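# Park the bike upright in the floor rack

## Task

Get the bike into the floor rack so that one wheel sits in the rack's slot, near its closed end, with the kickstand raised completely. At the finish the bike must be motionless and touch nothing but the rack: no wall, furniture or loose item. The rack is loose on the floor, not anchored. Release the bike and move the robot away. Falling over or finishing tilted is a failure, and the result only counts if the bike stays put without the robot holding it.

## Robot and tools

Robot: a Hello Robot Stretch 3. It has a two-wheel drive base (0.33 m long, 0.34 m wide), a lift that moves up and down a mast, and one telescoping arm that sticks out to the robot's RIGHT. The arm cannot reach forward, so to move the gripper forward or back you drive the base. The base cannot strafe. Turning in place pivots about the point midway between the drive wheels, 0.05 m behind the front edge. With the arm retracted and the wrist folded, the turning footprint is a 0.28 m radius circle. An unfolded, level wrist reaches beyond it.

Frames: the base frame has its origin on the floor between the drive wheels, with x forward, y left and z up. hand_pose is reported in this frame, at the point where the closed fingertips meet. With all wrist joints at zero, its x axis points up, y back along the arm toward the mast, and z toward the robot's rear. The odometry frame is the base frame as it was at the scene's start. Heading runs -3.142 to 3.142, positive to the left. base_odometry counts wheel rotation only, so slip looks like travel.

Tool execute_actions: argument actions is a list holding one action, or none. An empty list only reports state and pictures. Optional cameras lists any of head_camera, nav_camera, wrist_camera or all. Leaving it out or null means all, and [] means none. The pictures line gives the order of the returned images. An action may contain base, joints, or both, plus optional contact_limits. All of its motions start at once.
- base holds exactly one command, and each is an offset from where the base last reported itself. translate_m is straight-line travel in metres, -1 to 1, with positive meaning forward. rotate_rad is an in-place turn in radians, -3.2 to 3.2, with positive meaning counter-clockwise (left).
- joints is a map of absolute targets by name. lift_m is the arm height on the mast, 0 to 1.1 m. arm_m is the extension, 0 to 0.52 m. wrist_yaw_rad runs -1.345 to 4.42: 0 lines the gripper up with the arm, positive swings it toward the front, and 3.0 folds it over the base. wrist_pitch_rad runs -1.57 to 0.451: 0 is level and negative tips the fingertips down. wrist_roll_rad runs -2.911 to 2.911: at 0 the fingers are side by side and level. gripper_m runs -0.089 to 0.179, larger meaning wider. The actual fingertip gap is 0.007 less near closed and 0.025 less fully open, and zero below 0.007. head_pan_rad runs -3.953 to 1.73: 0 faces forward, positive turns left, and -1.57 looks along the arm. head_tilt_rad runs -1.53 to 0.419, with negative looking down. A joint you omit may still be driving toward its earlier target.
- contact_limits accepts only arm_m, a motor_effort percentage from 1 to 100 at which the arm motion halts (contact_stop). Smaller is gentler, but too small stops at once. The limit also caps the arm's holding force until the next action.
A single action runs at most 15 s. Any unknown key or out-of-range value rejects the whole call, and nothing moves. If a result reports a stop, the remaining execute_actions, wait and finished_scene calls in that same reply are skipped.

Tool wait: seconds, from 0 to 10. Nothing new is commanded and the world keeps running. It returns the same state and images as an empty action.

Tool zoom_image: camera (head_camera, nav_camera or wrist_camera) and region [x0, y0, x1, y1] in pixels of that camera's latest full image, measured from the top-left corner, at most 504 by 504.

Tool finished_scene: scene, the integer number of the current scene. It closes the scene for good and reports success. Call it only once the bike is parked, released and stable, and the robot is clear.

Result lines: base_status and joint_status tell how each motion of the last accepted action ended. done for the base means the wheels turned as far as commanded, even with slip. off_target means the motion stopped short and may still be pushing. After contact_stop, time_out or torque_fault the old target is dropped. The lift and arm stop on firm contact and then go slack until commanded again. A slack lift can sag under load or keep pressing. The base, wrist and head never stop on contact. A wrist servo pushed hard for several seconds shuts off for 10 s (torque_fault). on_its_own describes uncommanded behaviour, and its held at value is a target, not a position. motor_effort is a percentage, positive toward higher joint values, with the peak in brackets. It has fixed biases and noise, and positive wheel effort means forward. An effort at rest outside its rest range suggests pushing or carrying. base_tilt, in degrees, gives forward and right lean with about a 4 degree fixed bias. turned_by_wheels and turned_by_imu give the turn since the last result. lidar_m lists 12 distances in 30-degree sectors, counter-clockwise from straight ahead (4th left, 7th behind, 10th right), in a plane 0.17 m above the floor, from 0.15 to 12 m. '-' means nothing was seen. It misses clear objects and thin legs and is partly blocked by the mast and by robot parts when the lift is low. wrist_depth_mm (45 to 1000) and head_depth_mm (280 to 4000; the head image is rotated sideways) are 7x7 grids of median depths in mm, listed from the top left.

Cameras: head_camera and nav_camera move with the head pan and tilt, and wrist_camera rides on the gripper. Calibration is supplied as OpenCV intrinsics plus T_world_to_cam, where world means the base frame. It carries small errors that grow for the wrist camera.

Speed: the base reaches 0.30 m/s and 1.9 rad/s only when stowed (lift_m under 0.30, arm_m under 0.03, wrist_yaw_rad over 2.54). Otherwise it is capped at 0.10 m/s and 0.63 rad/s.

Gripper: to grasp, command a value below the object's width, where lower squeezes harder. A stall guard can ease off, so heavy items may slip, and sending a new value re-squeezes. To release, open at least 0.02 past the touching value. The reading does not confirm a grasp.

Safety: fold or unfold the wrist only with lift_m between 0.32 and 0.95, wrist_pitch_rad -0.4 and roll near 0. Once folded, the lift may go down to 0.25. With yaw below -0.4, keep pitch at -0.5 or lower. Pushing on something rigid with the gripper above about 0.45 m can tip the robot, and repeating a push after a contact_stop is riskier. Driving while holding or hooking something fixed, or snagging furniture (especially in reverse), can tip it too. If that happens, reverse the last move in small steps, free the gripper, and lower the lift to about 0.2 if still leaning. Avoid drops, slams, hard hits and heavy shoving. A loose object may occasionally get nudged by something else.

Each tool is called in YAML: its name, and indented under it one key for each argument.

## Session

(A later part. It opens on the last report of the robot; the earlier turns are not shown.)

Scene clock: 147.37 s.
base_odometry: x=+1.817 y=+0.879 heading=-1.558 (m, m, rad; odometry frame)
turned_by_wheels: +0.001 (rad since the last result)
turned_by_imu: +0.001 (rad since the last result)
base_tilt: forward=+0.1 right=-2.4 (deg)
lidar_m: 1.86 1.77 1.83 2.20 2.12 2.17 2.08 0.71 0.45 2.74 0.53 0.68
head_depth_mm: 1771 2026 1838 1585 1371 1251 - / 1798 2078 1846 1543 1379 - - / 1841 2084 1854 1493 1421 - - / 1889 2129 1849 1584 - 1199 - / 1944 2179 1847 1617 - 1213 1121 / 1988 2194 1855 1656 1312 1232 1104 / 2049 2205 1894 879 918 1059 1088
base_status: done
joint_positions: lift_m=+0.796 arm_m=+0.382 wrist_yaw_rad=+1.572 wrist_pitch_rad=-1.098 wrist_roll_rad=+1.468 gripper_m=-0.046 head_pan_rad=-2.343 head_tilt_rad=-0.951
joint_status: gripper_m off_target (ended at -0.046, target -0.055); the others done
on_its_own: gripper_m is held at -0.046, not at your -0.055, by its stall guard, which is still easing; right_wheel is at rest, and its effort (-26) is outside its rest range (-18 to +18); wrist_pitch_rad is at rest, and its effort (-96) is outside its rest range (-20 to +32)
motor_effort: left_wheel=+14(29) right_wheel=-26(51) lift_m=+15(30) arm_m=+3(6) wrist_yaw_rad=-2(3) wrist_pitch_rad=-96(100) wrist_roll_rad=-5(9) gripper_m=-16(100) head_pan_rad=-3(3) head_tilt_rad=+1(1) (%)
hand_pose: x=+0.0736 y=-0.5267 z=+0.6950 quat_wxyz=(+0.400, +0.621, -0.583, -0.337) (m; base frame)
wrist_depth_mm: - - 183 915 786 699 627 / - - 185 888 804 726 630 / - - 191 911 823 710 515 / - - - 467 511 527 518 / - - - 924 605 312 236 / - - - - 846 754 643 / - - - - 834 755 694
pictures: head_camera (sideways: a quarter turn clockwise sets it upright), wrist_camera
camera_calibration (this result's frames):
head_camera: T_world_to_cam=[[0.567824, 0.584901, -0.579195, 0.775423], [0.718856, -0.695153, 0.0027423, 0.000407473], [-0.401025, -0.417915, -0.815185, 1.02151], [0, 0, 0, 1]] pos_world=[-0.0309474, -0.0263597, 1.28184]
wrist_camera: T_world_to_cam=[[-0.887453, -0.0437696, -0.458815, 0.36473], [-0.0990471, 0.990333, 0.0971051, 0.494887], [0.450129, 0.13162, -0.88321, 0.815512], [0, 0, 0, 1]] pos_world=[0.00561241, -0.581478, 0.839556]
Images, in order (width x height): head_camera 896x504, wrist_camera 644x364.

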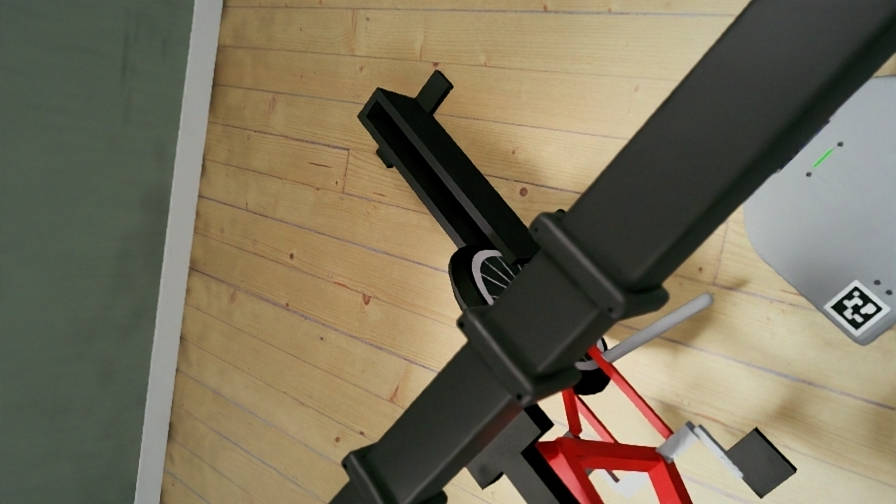

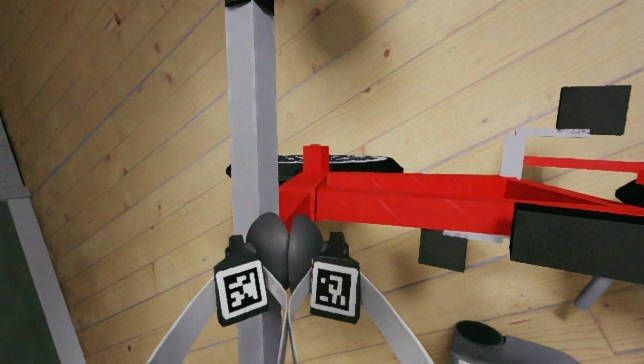

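execute_actions:
  actions:
    - {"joints": {"wrist_pitch_rad": -1.12}}

Scene clock: 148.13 s.
base_odometry: x=+1.817 y=+0.879 heading=-1.559 (m, m, rad; odometry frame)
turned_by_wheels: +0.000 (rad since the last result)
turned_by_imu: -0.001 (rad since the last result)
base_tilt: forward=+0.1 right=-2.3 (deg)
lidar_m: 1.85 1.77 1.83 2.21 2.12 2.17 2.08 0.71 0.45 2.74 0.53 0.68
head_depth_mm: 1767 2021 1857 1567 1390 1242 - / 1815 2063 1844 1549 1372 - - / 1841 2116 1859 1492 1413 - - / 1893 2152 1855 1592 - 1209 - / 1942 2162 1846 1623 - 1209 1124 / 2005 2176 1862 1658 1311 1229 1109 / 2047 2205 1898 877 904 1073 1094
base_status: not commanded
joint_positions: lift_m=+0.796 arm_m=+0.382 wrist_yaw_rad=+1.572 wrist_pitch_rad=-1.035 wrist_roll_rad=+1.466 gripper_m=-0.045 head_pan_rad=-2.343 head_tilt_rad=-0.951
joint_status: wrist_pitch_rad off_target (ended at -1.035, target -1.120)
on_its_own: gripper_m is held at -0.046, not at your -0.055, by its stall guard, which is not easing now; wrist_pitch_rad is at rest, and its effort (-41) is outside its rest range (-20 to +32)
motor_effort: left_wheel=+7(14) right_wheel=-9(26) lift_m=+16(15) arm_m=+3(3) wrist_yaw_rad=-2(2) wrist_pitch_rad=-41(97) wrist_roll_rad=-4(5) gripper_m=-26(34) head_pan_rad=-3(4) head_tilt_rad=+0(1) (%)
hand_pose: x=+0.0885 y=-0.5267 z=+0.7015 quat_wxyz=(+0.382, +0.632, -0.595, -0.317) (m; base frame)
wrist_depth_mm: - - - 884 822 713 623 / - - - 889 817 727 640 / - - - 903 818 736 612 / - - - 336 482 512 620 / - - - 330 796 311 235 / - - - - 841 750 656 / - - - 991 886 763 683
pictures: head_camera (sideways: a quarter turn clockwise sets it upright), nav_camera (sideways: a quarter turn counterclockwise sets it upright), wrist_camera
camera_calibration (this result's frames):
head_camera: T_world_to_cam=[[0.567825, 0.5849, -0.579195, 0.775423], [0.718856, -0.695154, 0.0027423, 0.000407475], [-0.401025, -0.417915, -0.815185, 1.02151], [0, 0, 0, 1]] pos_world=[-0.0309474, -0.0263597, 1.28184]
nav_camera: T_world_to_cam=[[-0.565299, -0.570925, 0.595384, -0.727604], [-0.717178, 0.696773, -0.0127891, 0.0715453], [-0.407546, -0.434226, -0.80334, 1.00785], [0, 0, 0, 1]] pos_world=[0.0507415, -0.0276245, 1.24376]
wrist_camera: T_world_to_cam=[[-0.856609, -0.0455284, -0.513954, 0.41598], [-0.10655, 0.990238, 0.0898681, 0.501398], [0.504845, 0.131744, -0.853097, 0.788609], [0, 0, 0, 1]] pos_world=[0.0116307, -0.581459, 0.841495]
Images, in order (width x height): head_camera 896x504, nav_camera 672x504, wrist_camera 644x364.

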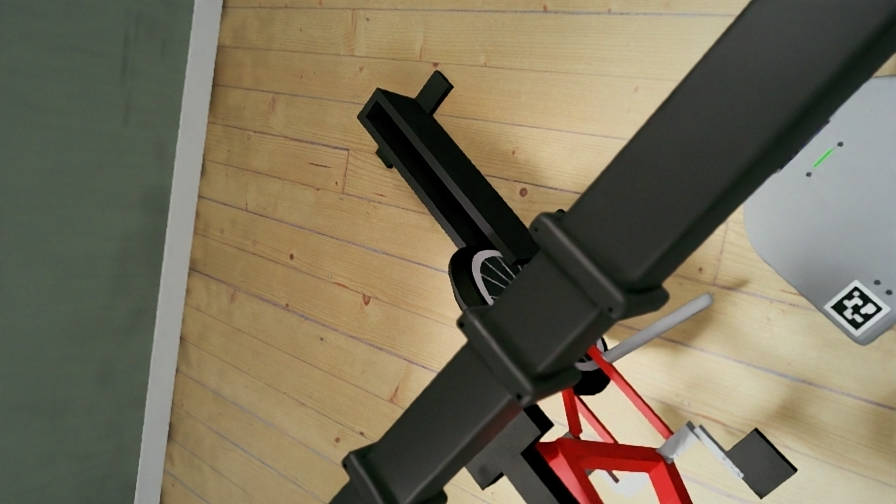

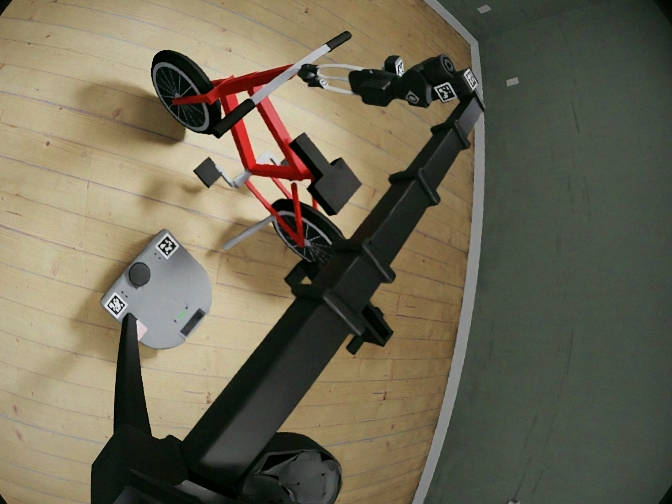

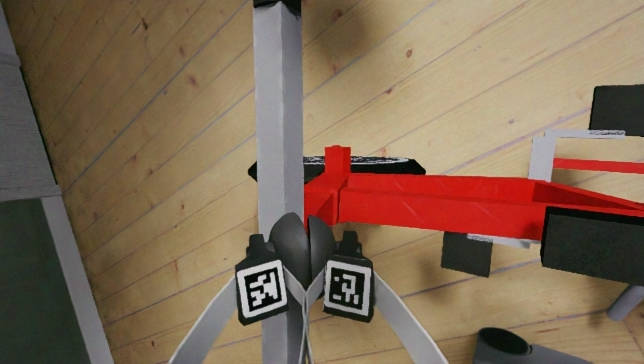

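execute_actions:
  actions:
    - {"joints": {"wrist_pitch_rad": -1.07, "arm_m": 0.37}}
  cameras: ["nav_camera", "wrist_camera"]

Scene clock: 149.77 s.
base_odometry: x=+1.817 y=+0.879 heading=-1.559 (m, m, rad; odometry frame)
turned_by_wheels: +0.000 (rad since the last result)
turned_by_imu: +0.000 (rad since the last result)
base_tilt: forward=+0.1 right=-2.3 (deg)
lidar_m: 1.86 1.77 1.83 2.20 2.12 2.17 2.08 0.71 0.45 2.74 0.53 0.67
head_depth_mm: 1748 2009 1835 1566 1377 1244 - / 1804 2061 1846 1560 1385 - - / 1838 2089 1856 1486 1400 - - / 1896 2124 1858 1584 - 1211 - / 1929 2151 1851 1639 - 1209 1117 / 2002 2180 1845 1646 1316 1209 1101 / 2049 2248 1898 1176 897 1069 1090
base_status: not commanded
joint_positions: lift_m=+0.795 arm_m=+0.370 wrist_yaw_rad=+1.572 wrist_pitch_rad=-1.016 wrist_roll_rad=+1.466 gripper_m=-0.045 head_pan_rad=-2.343 head_tilt_rad=-0.951
joint_status: wrist_pitch_rad off_target (ended at -1.016, target -1.070); the others done
on_its_own: gripper_m is held at -0.046, not at your -0.055, by its stall guard, which is not easing now; wrist_pitch_rad is at rest, and its effort (-27) is outside its rest range (-20 to +32)
motor_effort: left_wheel=+3(7) right_wheel=-3(9) lift_m=+16(16) arm_m=-2(4) wrist_yaw_rad=-1(1) wrist_pitch_rad=-27(41) wrist_roll_rad=-3(4) gripper_m=-24(27) head_pan_rad=-3(2) head_tilt_rad=+1(1) (%)
hand_pose: x=+0.0930 y=-0.5152 z=+0.7036 quat_wxyz=(+0.376, +0.635, -0.599, -0.311) (m; base frame)
wrist_depth_mm: - - - 882 820 705 627 / - - - 908 812 725 633 / - - - 912 825 740 625 / - - - 333 485 503 481 / - - - 292 831 536 235 / - - - - 863 738 653 / - - - 953 898 778 672
pictures: nav_camera (sideways: a quarter turn counterclockwise sets it upright), wrist_camera
camera_calibration (this result's frames):
nav_camera: T_world_to_cam=[[-0.565298, -0.570925, 0.595384, -0.727605], [-0.717178, 0.696773, -0.0127891, 0.0715453], [-0.407546, -0.434226, -0.80334, 1.00785], [0, 0, 0, 1]] pos_world=[0.0507415, -0.0276245, 1.24376]
wrist_camera: T_world_to_cam=[[-0.846474, -0.0458054, -0.530455, 0.431981], [-0.108524, 0.99022, 0.0876708, 0.49206], [0.521252, 0.131778, -0.843167, 0.778175], [0, 0, 0, 1]] pos_world=[0.0134363, -0.570007, 0.842139]
Images, in order (width x height): nav_camera 672x504, wrist_camera 644x364.

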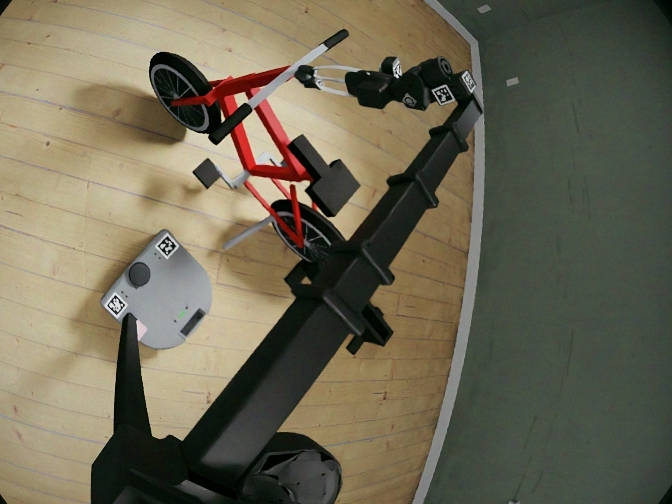

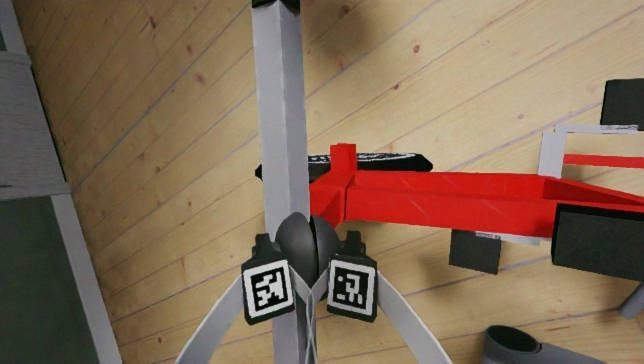

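execute_actions:
  actions:
    - {"base": {"translate_m": 0.038}, "joints": {"wrist_pitch_rad": -1.02, "gripper_m": 0.11, "wrist_roll_rad": 1.42}}
  cameras: ["wrist_camera"]

Scene clock: 151.93 s.
base_odometry: x=+1.818 y=+0.841 heading=-1.559 (m, m, rad; odometry frame)
turned_by_wheels: +0.000 (rad since the last result)
turned_by_imu: -0.004 (rad since the last result)
base_tilt: forward=+0.1 right=-2.3 (deg)
lidar_m: 1.82 1.74 1.79 2.22 2.14 2.19 2.11 2.02 0.40 0.35 0.33 0.53
head_depth_mm: 1789 2057 1842 1583 1380 1242 - / 1820 2082 1846 1547 1376 - - / 1872 2093 1838 1489 1411 - - / 1907 2171 1853 1576 - 1216 - / 1981 2164 1837 1618 - 1202 1119 / 2019 2241 1846 1653 779 1173 1110 / 2077 2239 1897 1517 1394 1009 1065
base_status: done
joint_positions: lift_m=+0.795 arm_m=+0.370 wrist_yaw_rad=+1.572 wrist_pitch_rad=-1.020 wrist_roll_rad=+1.426 gripper_m=+0.110 head_pan_rad=-2.343 head_tilt_rad=-0.951
joint_status: all done
motor_effort: left_wheel=-1(14) right_wheel=+3(29) lift_m=+22(23) arm_m=-2(2) wrist_yaw_rad=-2(2) wrist_pitch_rad=+0(26) wrist_roll_rad=-4(4) gripper_m=+0(82) head_pan_rad=-3(3) head_tilt_rad=+1(1) (%)
hand_pose: x=+0.0919 y=-0.5152 z=+0.7028 quat_wxyz=(+0.390, +0.641, -0.590, -0.299) (m; base frame)
wrist_depth_mm: - - - 931 814 710 646 / - - - 940 830 718 643 / - - - 973 827 719 628 / - - - 804 826 717 631 / - - - 612 563 565 499 / - - - 930 860 561 514 / 258 - - 414 378 361 640
pictures: wrist_camera
camera_calibration (this result's frames):
wrist_camera: T_world_to_cam=[[-0.846711, -0.0857879, -0.525091, 0.406272], [-0.141913, 0.987576, 0.0674874, 0.507889], [0.512778, 0.131659, -0.848366, 0.782396], [0, 0, 0, 1]] pos_world=[0.0148756, -0.569736, 0.842811]
Images, in order (width x height): wrist_camera 644x364.

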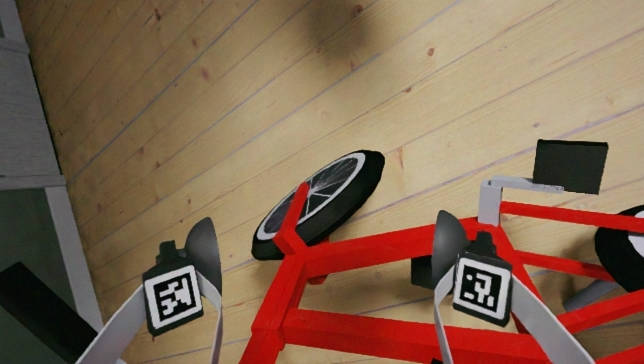

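execute_actions:
  actions: []

Scene clock: 151.97 s.
base_odometry: x=+1.818 y=+0.841 heading=-1.559 (m, m, rad; odometry frame)
turned_by_wheels: +0.000 (rad since the last result)
turned_by_imu: +0.000 (rad since the last result)
base_tilt: forward=+0.1 right=-2.3 (deg)
lidar_m: 1.82 1.74 1.79 2.22 2.14 2.19 2.11 2.02 0.41 0.36 0.33 0.54
head_depth_mm: 1792 2067 1849 1573 1385 1251 - / 1827 2123 1856 1539 1376 - - / 1874 2089 1833 1482 1404 - - / 1926 2160 1839 1592 - 1210 - / 1978 2144 1864 1613 - 1214 1122 / 2027 2217 1857 1654 783 1189 1110 / 2047 2248 1898 1518 1377 989 982
base_status: done
joint_positions: lift_m=+0.795 arm_m=+0.370 wrist_yaw_rad=+1.572 wrist_pitch_rad=-1.020 wrist_roll_rad=+1.426 gripper_m=+0.110 head_pan_rad=-2.343 head_tilt_rad=-0.951
joint_status: all done
motor_effort: left_wheel=-1(14) right_wheel=+3(29) lift_m=+23(23) arm_m=-2(2) wrist_yaw_rad=-1(2) wrist_pitch_rad=+0(26) wrist_roll_rad=-4(4) gripper_m=+0(82) head_pan_rad=-3(3) head_tilt_rad=+2(1) (%)
hand_pose: x=+0.0919 y=-0.5152 z=+0.7028 quat_wxyz=(+0.390, +0.641, -0.590, -0.299) (m; base frame)
wrist_depth_mm: - - - 920 799 689 633 / - - - 968 825 708 650 / - - - 971 833 725 630 / - - - 797 808 721 632 / - - - 575 576 626 504 / 257 - - 529 845 450 516 / - - - 406 377 350 636
pictures: head_camera (sideways: a quarter turn clockwise sets it upright), nav_camera (sideways: a quarter turn counterclockwise sets it upright), wrist_camera
camera_calibration (this result's frames):
head_camera: T_world_to_cam=[[0.567823, 0.584899, -0.579199, 0.775428], [0.718856, -0.695154, 0.00274229, 0.000407496], [-0.401028, -0.417917, -0.815182, 1.0215], [0, 0, 0, 1]] pos_world=[-0.0309474, -0.0263598, 1.28184]
nav_camera: T_world_to_cam=[[-0.565297, -0.570923, 0.595388, -0.727609], [-0.717178, 0.696773, -0.0127891, 0.0715453], [-0.407548, -0.434228, -0.803337, 1.00785], [0, 0, 0, 1]] pos_world=[0.0507413, -0.0276247, 1.24376]
wrist_camera: T_world_to_cam=[[-0.846711, -0.0857879, -0.525091, 0.406271], [-0.141913, 0.987576, 0.0674875, 0.507889], [0.512777, 0.131659, -0.848366, 0.782396], [0, 0, 0, 1]] pos_world=[0.0148756, -0.569736, 0.842811]
Images, in order (width x height): head_camera 896x504, nav_camera 672x504, wrist_camera 644x364.

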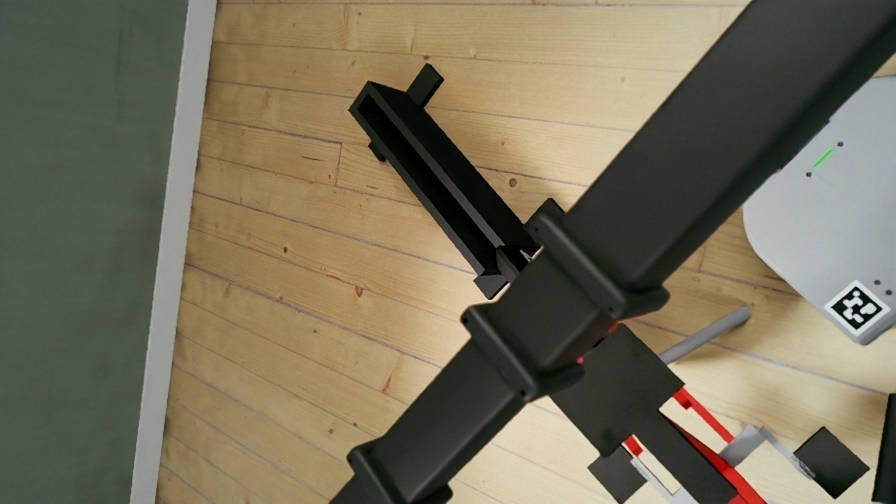

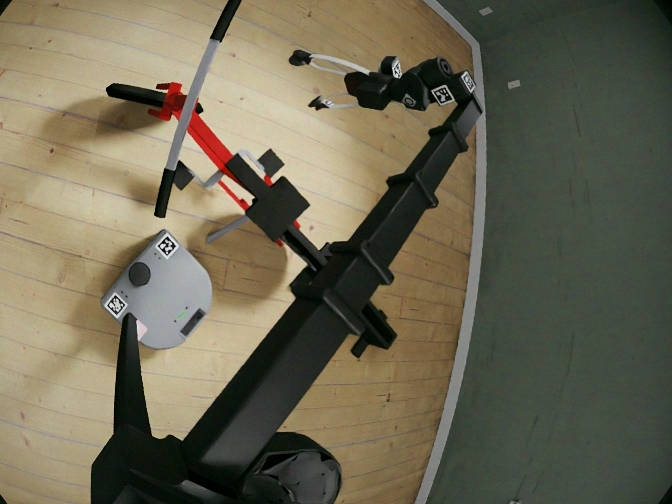

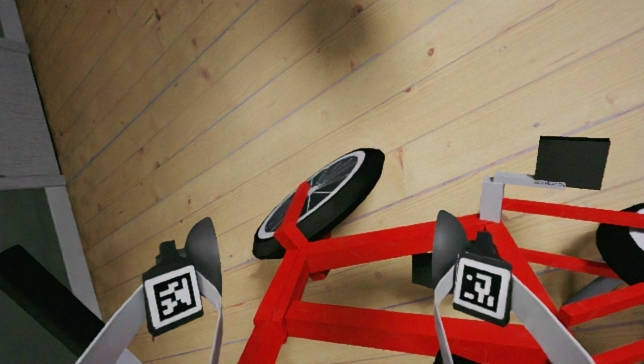

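execute_actions:
  actions:
    - {"joints": {"lift_m": 0.95}}

Scene clock: 154.27 s.
base_odometry: x=+1.818 y=+0.841 heading=-1.559 (m, m, rad; odometry frame)
turned_by_wheels: +0.000 (rad since the last result)
turned_by_imu: +0.000 (rad since the last result)
base_tilt: forward=+0.1 right=-2.3 (deg)
lidar_m: 1.83 1.74 1.80 2.23 2.14 2.19 2.11 0.63 0.44 0.34 0.35 0.58
head_depth_mm: 1783 2038 1836 - - 1186 1110 / 1826 2095 1877 - - 1210 1136 / 1886 2118 1929 - - 1233 - / 1916 2163 - - 1332 1235 - / 1959 2180 - - 1087 1207 1121 / 2017 2231 - 1555 810 1218 1090 / 2069 - - 1585 1398 1011 1079
base_status: not commanded
joint_positions: lift_m=+0.950 arm_m=+0.370 wrist_yaw_rad=+1.572 wrist_pitch_rad=-1.021 wrist_roll_rad=+1.426 gripper_m=+0.110 head_pan_rad=-2.343 head_tilt_rad=-0.951
joint_status: all done
motor_effort: left_wheel=+0(1) right_wheel=+3(3) lift_m=+30(32) arm_m=-1(2) wrist_yaw_rad=-1(2) wrist_pitch_rad=+0(0) wrist_roll_rad=-4(4) gripper_m=+1(1) head_pan_rad=-2(3) head_tilt_rad=+1(1) (%)
hand_pose: x=+0.0918 y=-0.5152 z=+0.8574 quat_wxyz=(+0.390, +0.640, -0.590, -0.300) (m; base frame)
wrist_depth_mm: - - - - 970 842 747 / - - - - 964 863 753 / - - - - 972 869 749 / - - - - 971 846 648 / - - - 906 633 745 619 / - - - 436 - 453 447 / - - - - - - 366
pictures: head_camera (sideways: a quarter turn clockwise sets it upright), nav_camera (sideways: a quarter turn counterclockwise sets it upright), wrist_camera
camera_calibration (this result's frames):
head_camera: T_world_to_cam=[[0.567823, 0.584899, -0.579198, 0.775427], [0.718856, -0.695154, 0.00274229, 0.000407496], [-0.401028, -0.417917, -0.815182, 1.0215], [0, 0, 0, 1]] pos_world=[-0.0309474, -0.0263598, 1.28184]
nav_camera: T_world_to_cam=[[-0.565297, -0.570923, 0.595387, -0.727609], [-0.717178, 0.696773, -0.0127891, 0.0715453], [-0.407548, -0.434228, -0.803337, 1.00785], [0, 0, 0, 1]] pos_world=[0.0507413, -0.0276247, 1.24376]
wrist_camera: T_world_to_cam=[[-0.846908, -0.0857878, -0.524773, 0.487124], [-0.141887, 0.987576, 0.0675403, 0.497396], [0.512459, 0.131659, -0.848559, 0.913795], [0, 0, 0, 1]] pos_world=[0.0148414, -0.569736, 0.997444]
Images, in order (width x height): head_camera 896x504, nav_camera 672x504, wrist_camera 644x364.

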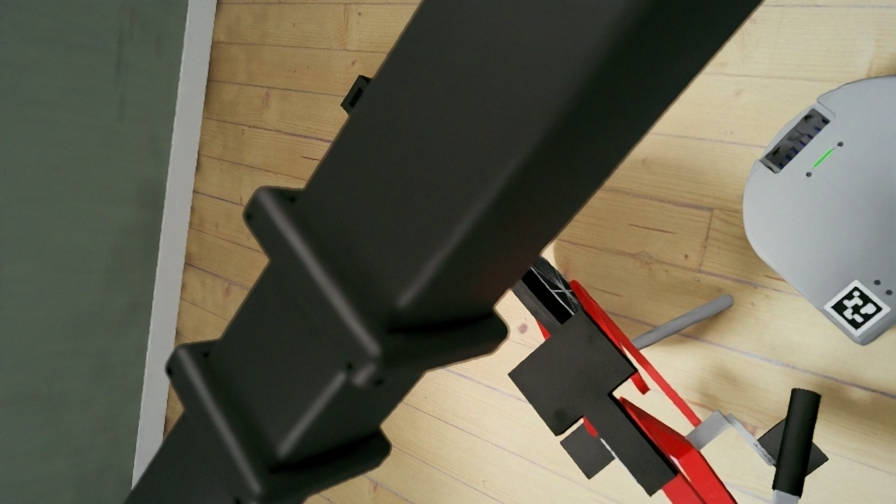

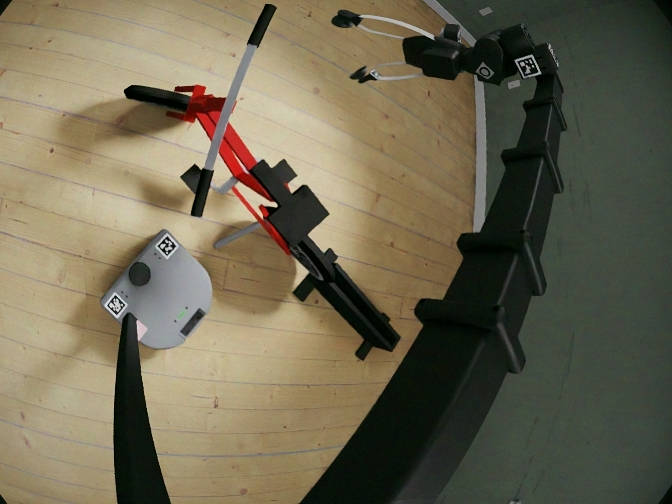

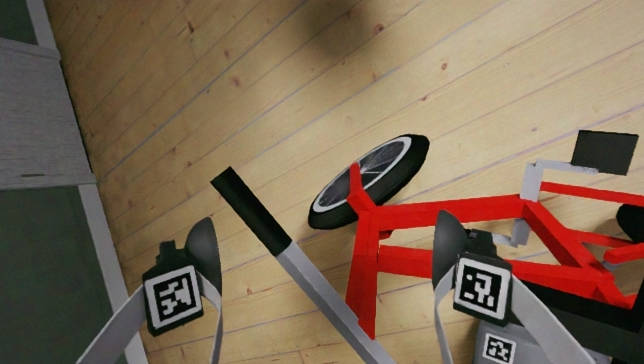

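execute_actions:
  actions:
    - {"base": {"translate_m": -0.42}, "joints": {"lift_m": 0.78, "wrist_yaw_rad": 0.0, "wrist_pitch_rad": -1.57, "wrist_roll_rad": 1.57, "gripper_m": 0.16, "arm_m": 0.38, "head_pan_rad": -1.3, "head_tilt_rad": -1.0}}

Scene clock: 162.30 s.
base_odometry: x=+1.813 y=+1.261 heading=-1.559 (m, m, rad; odometry frame)
turned_by_wheels: +0.000 (rad since the last result)
turned_by_imu: +0.002 (rad since the last result)
base_tilt: forward=+0.1 right=-2.3 (deg)
lidar_m: 2.20 2.10 2.16 1.99 1.92 1.97 1.74 1.66 1.71 0.43 0.43 0.56
head_depth_mm: 2450 - 1701 1543 1355 1221 1102 / 2579 2135 1697 1533 1269 1221 1126 / 2561 2090 1783 1537 1319 1214 - / 2539 2114 1775 1545 1291 1212 1112 / 2581 2120 1780 1534 1168 1217 1098 / 2485 2122 1794 1551 1293 1217 1101 / 2446 2096 1787 1544 1322 1218 1101
base_status: done
joint_positions: lift_m=+0.780 arm_m=+0.380 wrist_yaw_rad=+0.004 wrist_pitch_rad=-1.560 wrist_roll_rad=+1.567 gripper_m=+0.160 head_pan_rad=-1.307 head_tilt_rad=-0.988
joint_status: all done
motor_effort: left_wheel=-1(7) right_wheel=+2(6) lift_m=+23(22) arm_m=+3(5) wrist_yaw_rad=-2(3) wrist_pitch_rad=-5(4) wrist_roll_rad=+1(2) gripper_m=+0(84) head_pan_rad=+2(39) head_tilt_rad=-8(16) (%)
hand_pose: x=-0.0216 y=-0.5030 z=+0.6624 quat_wxyz=(+0.003, +0.002, -0.711, -0.704) (m; base frame)
wrist_depth_mm: 769 774 778 762 776 762 746 / 786 788 788 766 779 - - / 808 819 820 771 795 - - / 841 837 825 717 806 833 831 / 830 871 840 645 811 846 841 / 853 - 883 657 858 870 845 / 898 890 889 882 865 873 868
pictures: head_camera (sideways: a quarter turn clockwise sets it upright), nav_camera (sideways: a quarter turn counterclockwise sets it upright), wrist_camera
camera_calibration (this result's frames):
head_camera: T_world_to_cam=[[-0.219247, 0.806271, -0.549415, 0.741428], [0.964458, 0.26422, 0.00287196, -0.00125937], [0.147482, -0.529258, -0.835545, 1.04463], [0, 0, 0, 1]] pos_world=[0.00970703, -0.0445815, 1.28019]
nav_camera: T_world_to_cam=[[0.208664, -0.797548, 0.566018, -0.694068], [-0.96509, -0.261602, -0.0128282, 0.0731078], [0.158303, -0.543582, -0.824293, 1.03164], [0, 0, 0, 1]] pos_world=[0.0520713, 0.0263529, 1.24416]
wrist_camera: T_world_to_cam=[[0.0532438, 0.998466, -0.0151722, 0.517097], [0.990008, -0.050794, 0.131542, -0.0578157], [0.130569, -0.0220244, -0.991195, 0.813785], [0, 0, 0, 1]] pos_world=[-0.0765495, -0.501318, 0.82207]
Images, in order (width x height): head_camera 896x504, nav_camera 672x504, wrist_camera 644x364.

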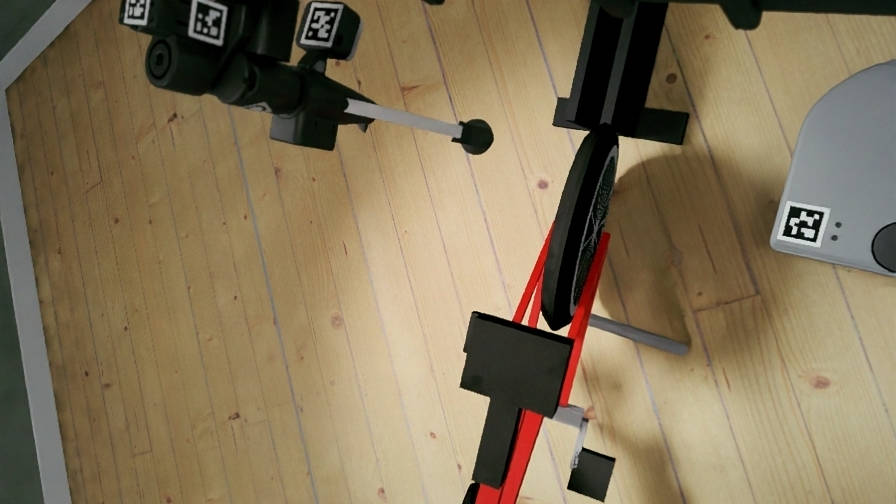

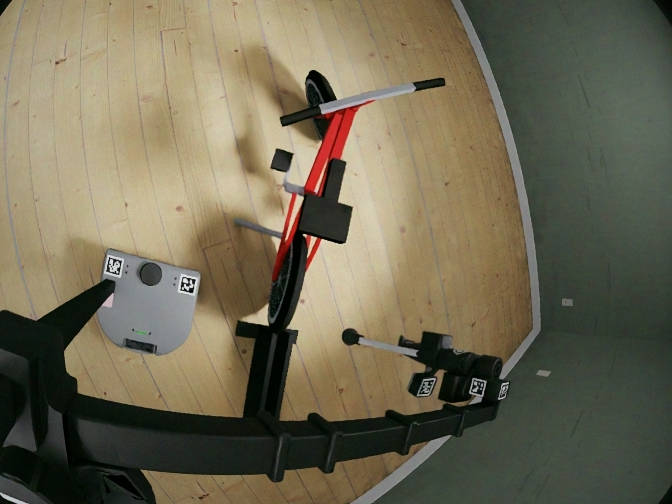

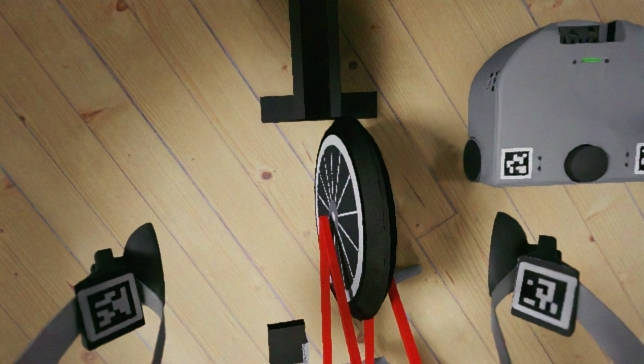

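zoom_image:
  camera: "wrist_camera"
  region: [250, 60, 400, 160]

zoom_image:
  camera: "head_camera"
  region: [540, 60, 700, 220]

Region (250, 60, 400, 160) of wrist_camera's 644x364 image, scaled by 3.360.

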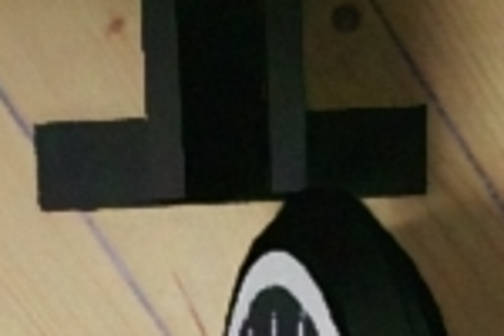

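Region (540, 60, 700, 220) of head_camera's 896x504 image, scaled by 3.150, with more detail than that image has.

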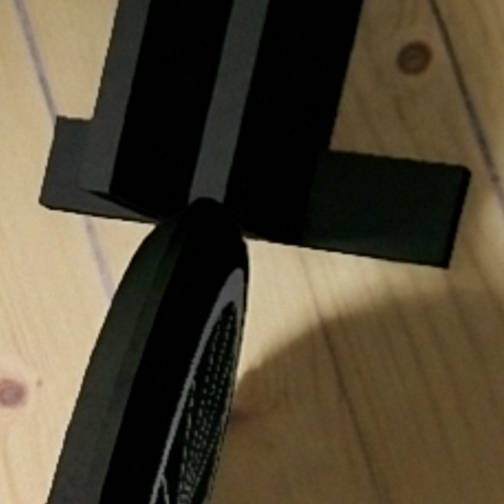

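execute_actions:
  actions:
    - {"base": {"translate_m": -0.361}, "joints": {"lift_m": 0.3, "arm_m": 0.394, "head_pan_rad": -1.2, "head_tilt_rad": -0.95}}
  cameras: ["head_camera", "wrist_camera"]

Scene clock: 167.93 s.
base_odometry: x=+1.809 y=+1.622 heading=-1.559 (m, m, rad; odometry frame)
turned_by_wheels: +0.000 (rad since the last result)
turned_by_imu: +0.001 (rad since the last result)
base_tilt: forward=+0.1 right=-2.3 (deg)
lidar_m: 2.51 2.40 2.47 1.80 1.73 1.77 1.42 1.35 1.39 1.87 0.52 0.61
head_depth_mm: 2497 2235 1853 1571 1384 1178 1102 / 2768 2205 1850 1583 1208 1213 - / 2770 2182 1839 1595 1285 1230 1138 / 2705 2237 1842 1582 1307 1226 1126 / 2685 2214 1837 1596 1343 1226 1107 / 2685 2222 1848 1587 1312 1225 1103 / 2619 2245 1854 1554 1335 1239 1109
base_status: done
joint_positions: lift_m=+0.300 arm_m=+0.394 wrist_yaw_rad=+0.003 wrist_pitch_rad=-1.561 wrist_roll_rad=+1.567 gripper_m=+0.160 head_pan_rad=-1.207 head_tilt_rad=-0.952
joint_status: all done
motor_effort: left_wheel=-2(7) right_wheel=+2(3) lift_m=+23(24) arm_m=+3(5) wrist_yaw_rad=-5(3) wrist_pitch_rad=-5(5) wrist_roll_rad=+1(1) gripper_m=+0(0) head_pan_rad=+2(12) head_tilt_rad=+1(10) (%)
hand_pose: x=-0.0216 y=-0.5169 z=+0.1824 quat_wxyz=(+0.003, +0.002, -0.710, -0.704) (m; base frame)
wrist_depth_mm: 320 317 317 314 172 318 316 / 327 327 323 318 179 325 327 / 333 330 331 331 186 328 331 / 344 343 339 338 194 339 337 / 348 346 350 346 204 345 345 / 361 - 355 334 215 355 354 / 373 365 367 329 226 365 363
pictures: head_camera (sideways: a quarter turn clockwise sets it upright), wrist_camera
camera_calibration (this result's frames):
head_camera: T_world_to_cam=[[-0.291492, 0.761432, -0.579011, 0.780425], [0.933204, 0.359336, 0.00274313, -0.000901124], [0.210148, -0.539536, -0.815315, 1.01795], [0, 0, 0, 1]] pos_world=[0.0144089, -0.0446979, 1.28182]
wrist_camera: T_world_to_cam=[[0.0535677, 0.998459, -0.0145066, 0.523486], [0.989992, -0.0512028, 0.131505, 0.00440856], [0.13056, -0.0214059, -0.991209, 0.33805], [0, 0, 0, 1]] pos_world=[-0.0765421, -0.515217, 0.342092]
Images, in order (width x height): head_camera 896x504, wrist_camera 644x364.

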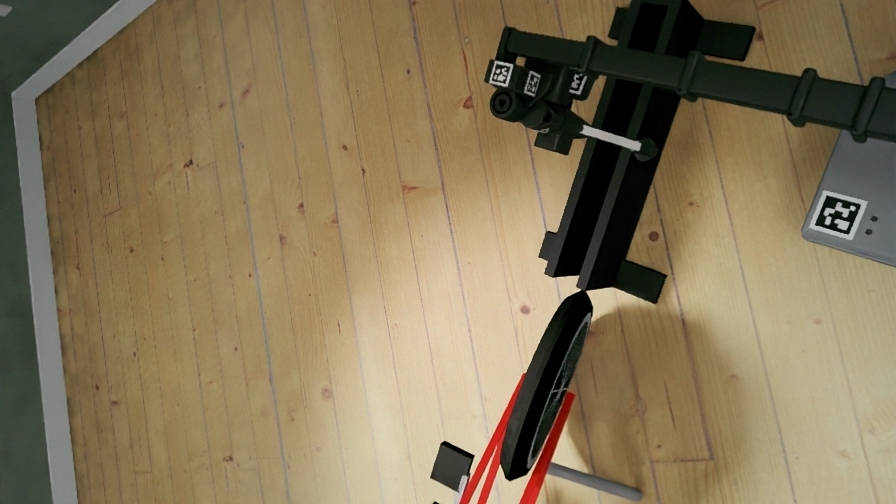

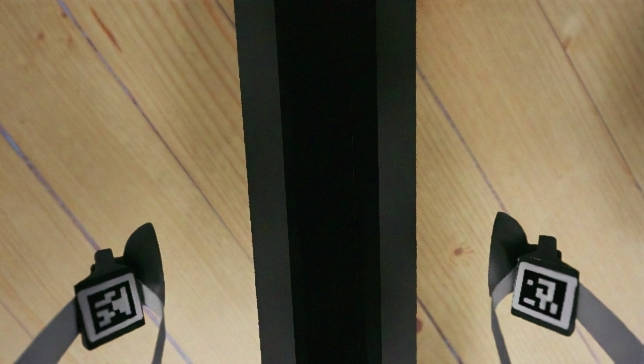

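execute_actions:
  actions:
    - {"joints": {"lift_m": 0.243, "arm_m": 0.389, "gripper_m": 0.14}}
  cameras: []

execute_actions:
  actions:
    - {"joints": {"gripper_m": 0.02}}
  cameras: ["wrist_camera"]

Scene clock: 169.40 s.
base_odometry: x=+1.809 y=+1.622 heading=-1.559 (m, m, rad; odometry frame)
turned_by_wheels: +0.000 (rad since the last result)
turned_by_imu: +0.000 (rad since the last result)
base_tilt: forward=+0.2 right=-2.2 (deg)
lidar_m: 2.52 2.41 2.48 1.80 1.73 1.77 1.42 1.35 1.39 1.87 0.52 0.61
head_depth_mm: 2504 2240 1844 1574 1376 1180 1109 / 2770 2208 1840 1579 1225 1208 1120 / 2767 2231 1842 1577 1279 1231 1139 / 2719 2220 1839 1586 1291 1224 1124 / 2717 2219 1849 1584 1335 1230 1105 / 2638 2219 1848 1580 1315 1233 1106 / 2592 2220 1857 1555 1334 1230 1113
base_status: not commanded
joint_positions: lift_m=+0.243 arm_m=+0.389 wrist_yaw_rad=+0.003 wrist_pitch_rad=-1.561 wrist_roll_rad=+1.567 gripper_m=+0.140 head_pan_rad=-1.207 head_tilt_rad=-0.952
joint_status: all done
motor_effort: left_wheel=-1(1) right_wheel=+2(2) lift_m=+23(22) arm_m=-2(3) wrist_yaw_rad=-3(3) wrist_pitch_rad=-5(5) wrist_roll_rad=+1(1) gripper_m=+0(74) head_pan_rad=+4(3) head_tilt_rad=+1(1) (%)
hand_pose: x=-0.0216 y=-0.5123 z=+0.1254 quat_wxyz=(+0.003, +0.002, -0.710, -0.704) (m; base frame)
wrist_depth_mm: 263 262 115 263 114 262 262 / 271 270 117 270 117 269 268 / 276 275 120 274 119 276 275 / 285 283 123 279 123 280 282 / 291 288 126 286 126 286 289 / 296 - 129 292 128 - 294 / 306 309 132 300 132 303 303
pictures: none
No camera images: the call's "cameras" was empty. Leave "cameras" out to get every camera's image.

Scene clock: 171.10 s.
base_odometry: x=+1.809 y=+1.622 heading=-1.559 (m, m, rad; odometry frame)
turned_by_wheels: +0.000 (rad since the last result)
turned_by_imu: +0.000 (rad since the last result)
base_tilt: forward=+0.1 right=-2.4 (deg)
lidar_m: 2.51 2.41 2.47 1.80 1.73 1.77 1.41 1.35 1.39 1.86 0.52 0.61
head_depth_mm: 2469 2233 1844 1573 1378 1184 1104 / 2787 2234 1840 1571 1224 1209 1122 / 2756 2233 1846 1583 1271 1227 1144 / 2768 2223 1859 1575 1299 1226 1122 / 2660 2223 1847 1580 1324 1222 1103 / 2689 2212 1853 1583 1319 1239 1107 / 2616 2219 1867 1559 1345 1230 1108
base_status: not commanded
joint_positions: lift_m=+0.243 arm_m=+0.389 wrist_yaw_rad=+0.003 wrist_pitch_rad=-1.565 wrist_roll_rad=+1.567 gripper_m=+0.022 head_pan_rad=-1.207 head_tilt_rad=-0.952
joint_status: all done
motor_effort: left_wheel=-1(1) right_wheel=+4(4) lift_m=+23(23) arm_m=-2(2) wrist_yaw_rad=-3(3) wrist_pitch_rad=-3(5) wrist_roll_rad=+1(1) gripper_m=-33(100) head_pan_rad=+3(3) head_tilt_rad=+1(2) (%)
hand_pose: x=-0.0216 y=-0.5113 z=+0.1255 quat_wxyz=(+0.003, +0.002, -0.709, -0.705) (m; base frame)
wrist_depth_mm: 267 267 116 264 115 264 264 / 272 271 117 269 118 269 271 / 279 277 121 274 120 278 276 / 286 284 124 282 123 286 283 / 292 292 126 286 126 289 292 / 299 297 129 294 130 295 295 / 308 306 133 301 133 306 305
pictures: wrist_camera
camera_calibration (this result's frames):
wrist_camera: T_world_to_cam=[[0.0535573, 0.998511, -0.0103342, 0.51662], [0.989995, -0.0517418, 0.131276, 0.0119337], [0.130546, -0.0172616, -0.991292, 0.283887], [0, 0, 0, 1]] pos_world=[-0.0765435, -0.510333, 0.285187]
Images, in order (width x height): wrist_camera 644x364.

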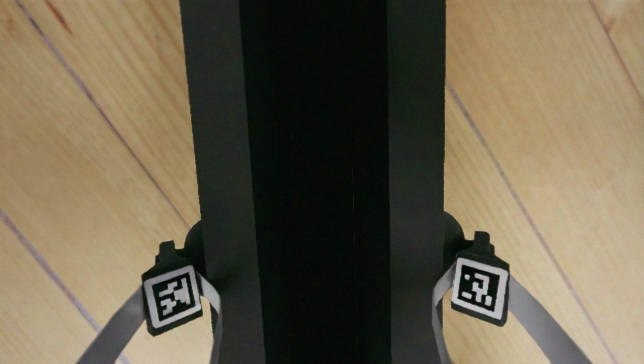

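execute_actions:
  actions:
    - {"base": {"translate_m": -0.04}, "joints": {"lift_m": 0.3, "gripper_m": 0.015, "head_pan_rad": -1.57, "head_tilt_rad": -0.95}}
  cameras: ["head_camera"]

Scene clock: 173.13 s.
base_odometry: x=+1.808 y=+1.662 heading=-1.559 (m, m, rad; odometry frame)
turned_by_wheels: +0.000 (rad since the last result)
turned_by_imu: +0.000 (rad since the last result)
base_tilt: forward=+0.1 right=-2.3 (deg)
lidar_m: 1.36 2.44 2.47 1.77 1.71 1.75 1.39 1.32 0.49 0.47 0.49 0.63
head_depth_mm: 1526 1714 1813 1582 1385 1228 1095 / 1726 1960 1837 1577 1250 1217 1135 / 1972 2163 1871 1617 1181 1223 - / 2319 2220 1830 1605 1196 1229 1139 / 2599 2227 1846 1574 1195 1230 1105 / 2799 2220 1832 1576 1358 1222 1114 / 2735 2209 1853 1582 1388 1233 1108
base_status: done
joint_positions: lift_m=+0.300 arm_m=+0.389 wrist_yaw_rad=+0.002 wrist_pitch_rad=-1.561 wrist_roll_rad=+1.569 gripper_m=+0.020 head_pan_rad=-1.563 head_tilt_rad=-0.951
joint_status: gripper_m off_target (ended at +0.020, target +0.015); the others done
motor_effort: left_wheel=-1(9) right_wheel=+2(19) lift_m=+38(42) arm_m=-2(2) wrist_yaw_rad=-1(3) wrist_pitch_rad=-5(5) wrist_roll_rad=+0(1) gripper_m=-32(77) head_pan_rad=-3(26) head_tilt_rad=+0(2) (%)
hand_pose: x=-0.0216 y=-0.5124 z=+0.1817 quat_wxyz=(+0.002, +0.001, -0.710, -0.704) (m; base frame)
wrist_depth_mm: 317 317 116 266 116 315 318 / 326 325 119 273 119 323 321 / 335 330 123 278 122 333 329 / 340 343 125 284 126 336 338 / 348 348 128 287 127 348 347 / 358 354 131 296 131 351 355 / 365 367 135 303 135 364 362
pictures: head_camera (sideways: a quarter turn clockwise sets it upright)
camera_calibration (this result's frames):
head_camera: T_world_to_cam=[[-0.0077851, 0.81506, -0.579324, 0.779102], [0.99993, 0.0114996, 0.00274173, -0.00130633], [0.00889669, -0.579262, -0.815093, 1.01889], [0, 0, 0, 1]] pos_world=[-0.00169308, -0.0447984, 1.28184]
Images, in order (width x height): head_camera 896x504.

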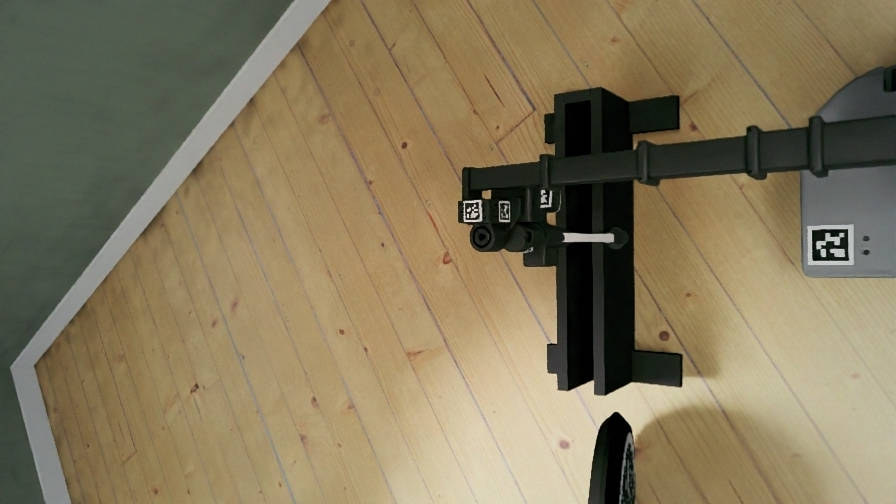

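execute_actions:
  actions:
    - {"joints": {"lift_m": 0.72, "arm_m": 0.2, "gripper_m": 0.025, "head_pan_rad": -0.6, "head_tilt_rad": -0.75}}
  cameras: ["head_camera", "nav_camera"]

Scene clock: 177.90 s.
base_odometry: x=+1.808 y=+1.662 heading=-1.559 (m, m, rad; odometry frame)
turned_by_wheels: +0.000 (rad since the last result)
turned_by_imu: +0.001 (rad since the last result)
base_tilt: forward=+0.2 right=-2.3 (deg)
lidar_m: 1.35 2.44 2.48 1.77 1.71 1.75 1.38 1.32 1.36 1.82 0.55 0.63
head_depth_mm: 2583 2891 2389 1911 1557 1289 625 / 2716 2999 2428 1886 1555 709 702 / 2785 3005 2415 1889 1558 1060 1091 / 2910 3155 2413 1887 1380 1327 1135 / 3066 3241 2448 1745 1489 1332 1159 / 3172 3282 2353 1628 1579 1325 1156 / 3179 3291 2447 1835 1567 1330 1156
base_status: not commanded
joint_positions: lift_m=+0.719 arm_m=+0.200 wrist_yaw_rad=+0.002 wrist_pitch_rad=-1.559 wrist_roll_rad=+1.569 gripper_m=+0.046 head_pan_rad=-0.607 head_tilt_rad=-0.754
joint_status: gripper_m off_target (ended at +0.046, target +0.025); the others done
on_its_own: gripper_m is held at +0.045, not at your +0.025, by its stall guard, which is still easing
motor_effort: left_wheel=-1(0) right_wheel=+2(2) lift_m=+38(39) arm_m=-2(4) wrist_yaw_rad=-2(2) wrist_pitch_rad=-6(5) wrist_roll_rad=+0(0) gripper_m=-22(32) head_pan_rad=+2(37) head_tilt_rad=+3(23) (%)
hand_pose: x=-0.0216 y=-0.3237 z=+0.6017 quat_wxyz=(+0.002, +0.001, -0.711, -0.703) (m; base frame)
wrist_depth_mm: 717 717 117 265 117 703 715 / 740 731 119 270 119 - 723 / 756 748 123 277 122 - 741 / 763 763 126 285 125 758 757 / 798 762 128 289 128 787 800 / 806 807 131 295 131 787 789 / 832 823 135 303 135 831 823
pictures: head_camera (sideways: a quarter turn clockwise sets it upright), nav_camera (sideways: a quarter turn counterclockwise sets it upright)
camera_calibration (this result's frames):
head_camera: T_world_to_cam=[[-0.564125, 0.390157, -0.727696, 0.975827], [0.567099, 0.823647, 0.00197512, 0.00233137], [0.600135, -0.411561, -0.685897, 0.847274], [0, 0, 0, 1]] pos_world=[0.0406874, -0.0339411, 1.29124]
nav_camera: T_world_to_cam=[[0.547506, -0.388284, 0.741264, -0.924484], [-0.567318, -0.823407, -0.0122838, 0.0699766], [0.615132, -0.413807, -0.671101, 0.829641], [0, 0, 0, 1]] pos_world=[0.0355217, 0.0419678, 1.24292]
Images, in order (width x height): head_camera 896x504, nav_camera 672x504.

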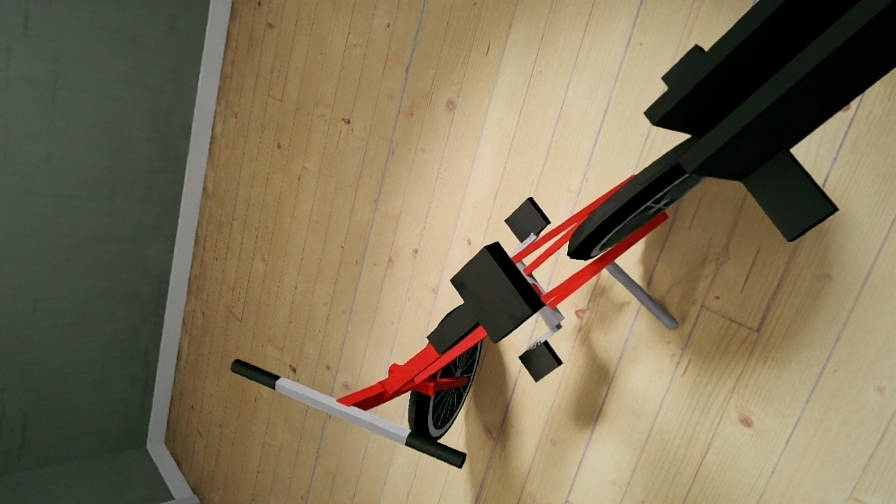

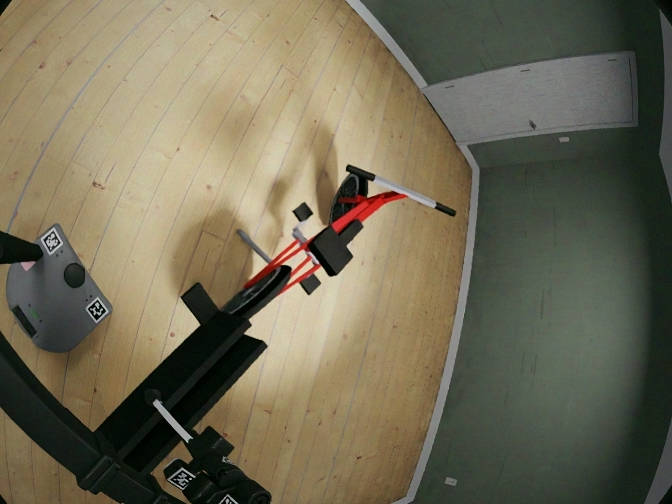

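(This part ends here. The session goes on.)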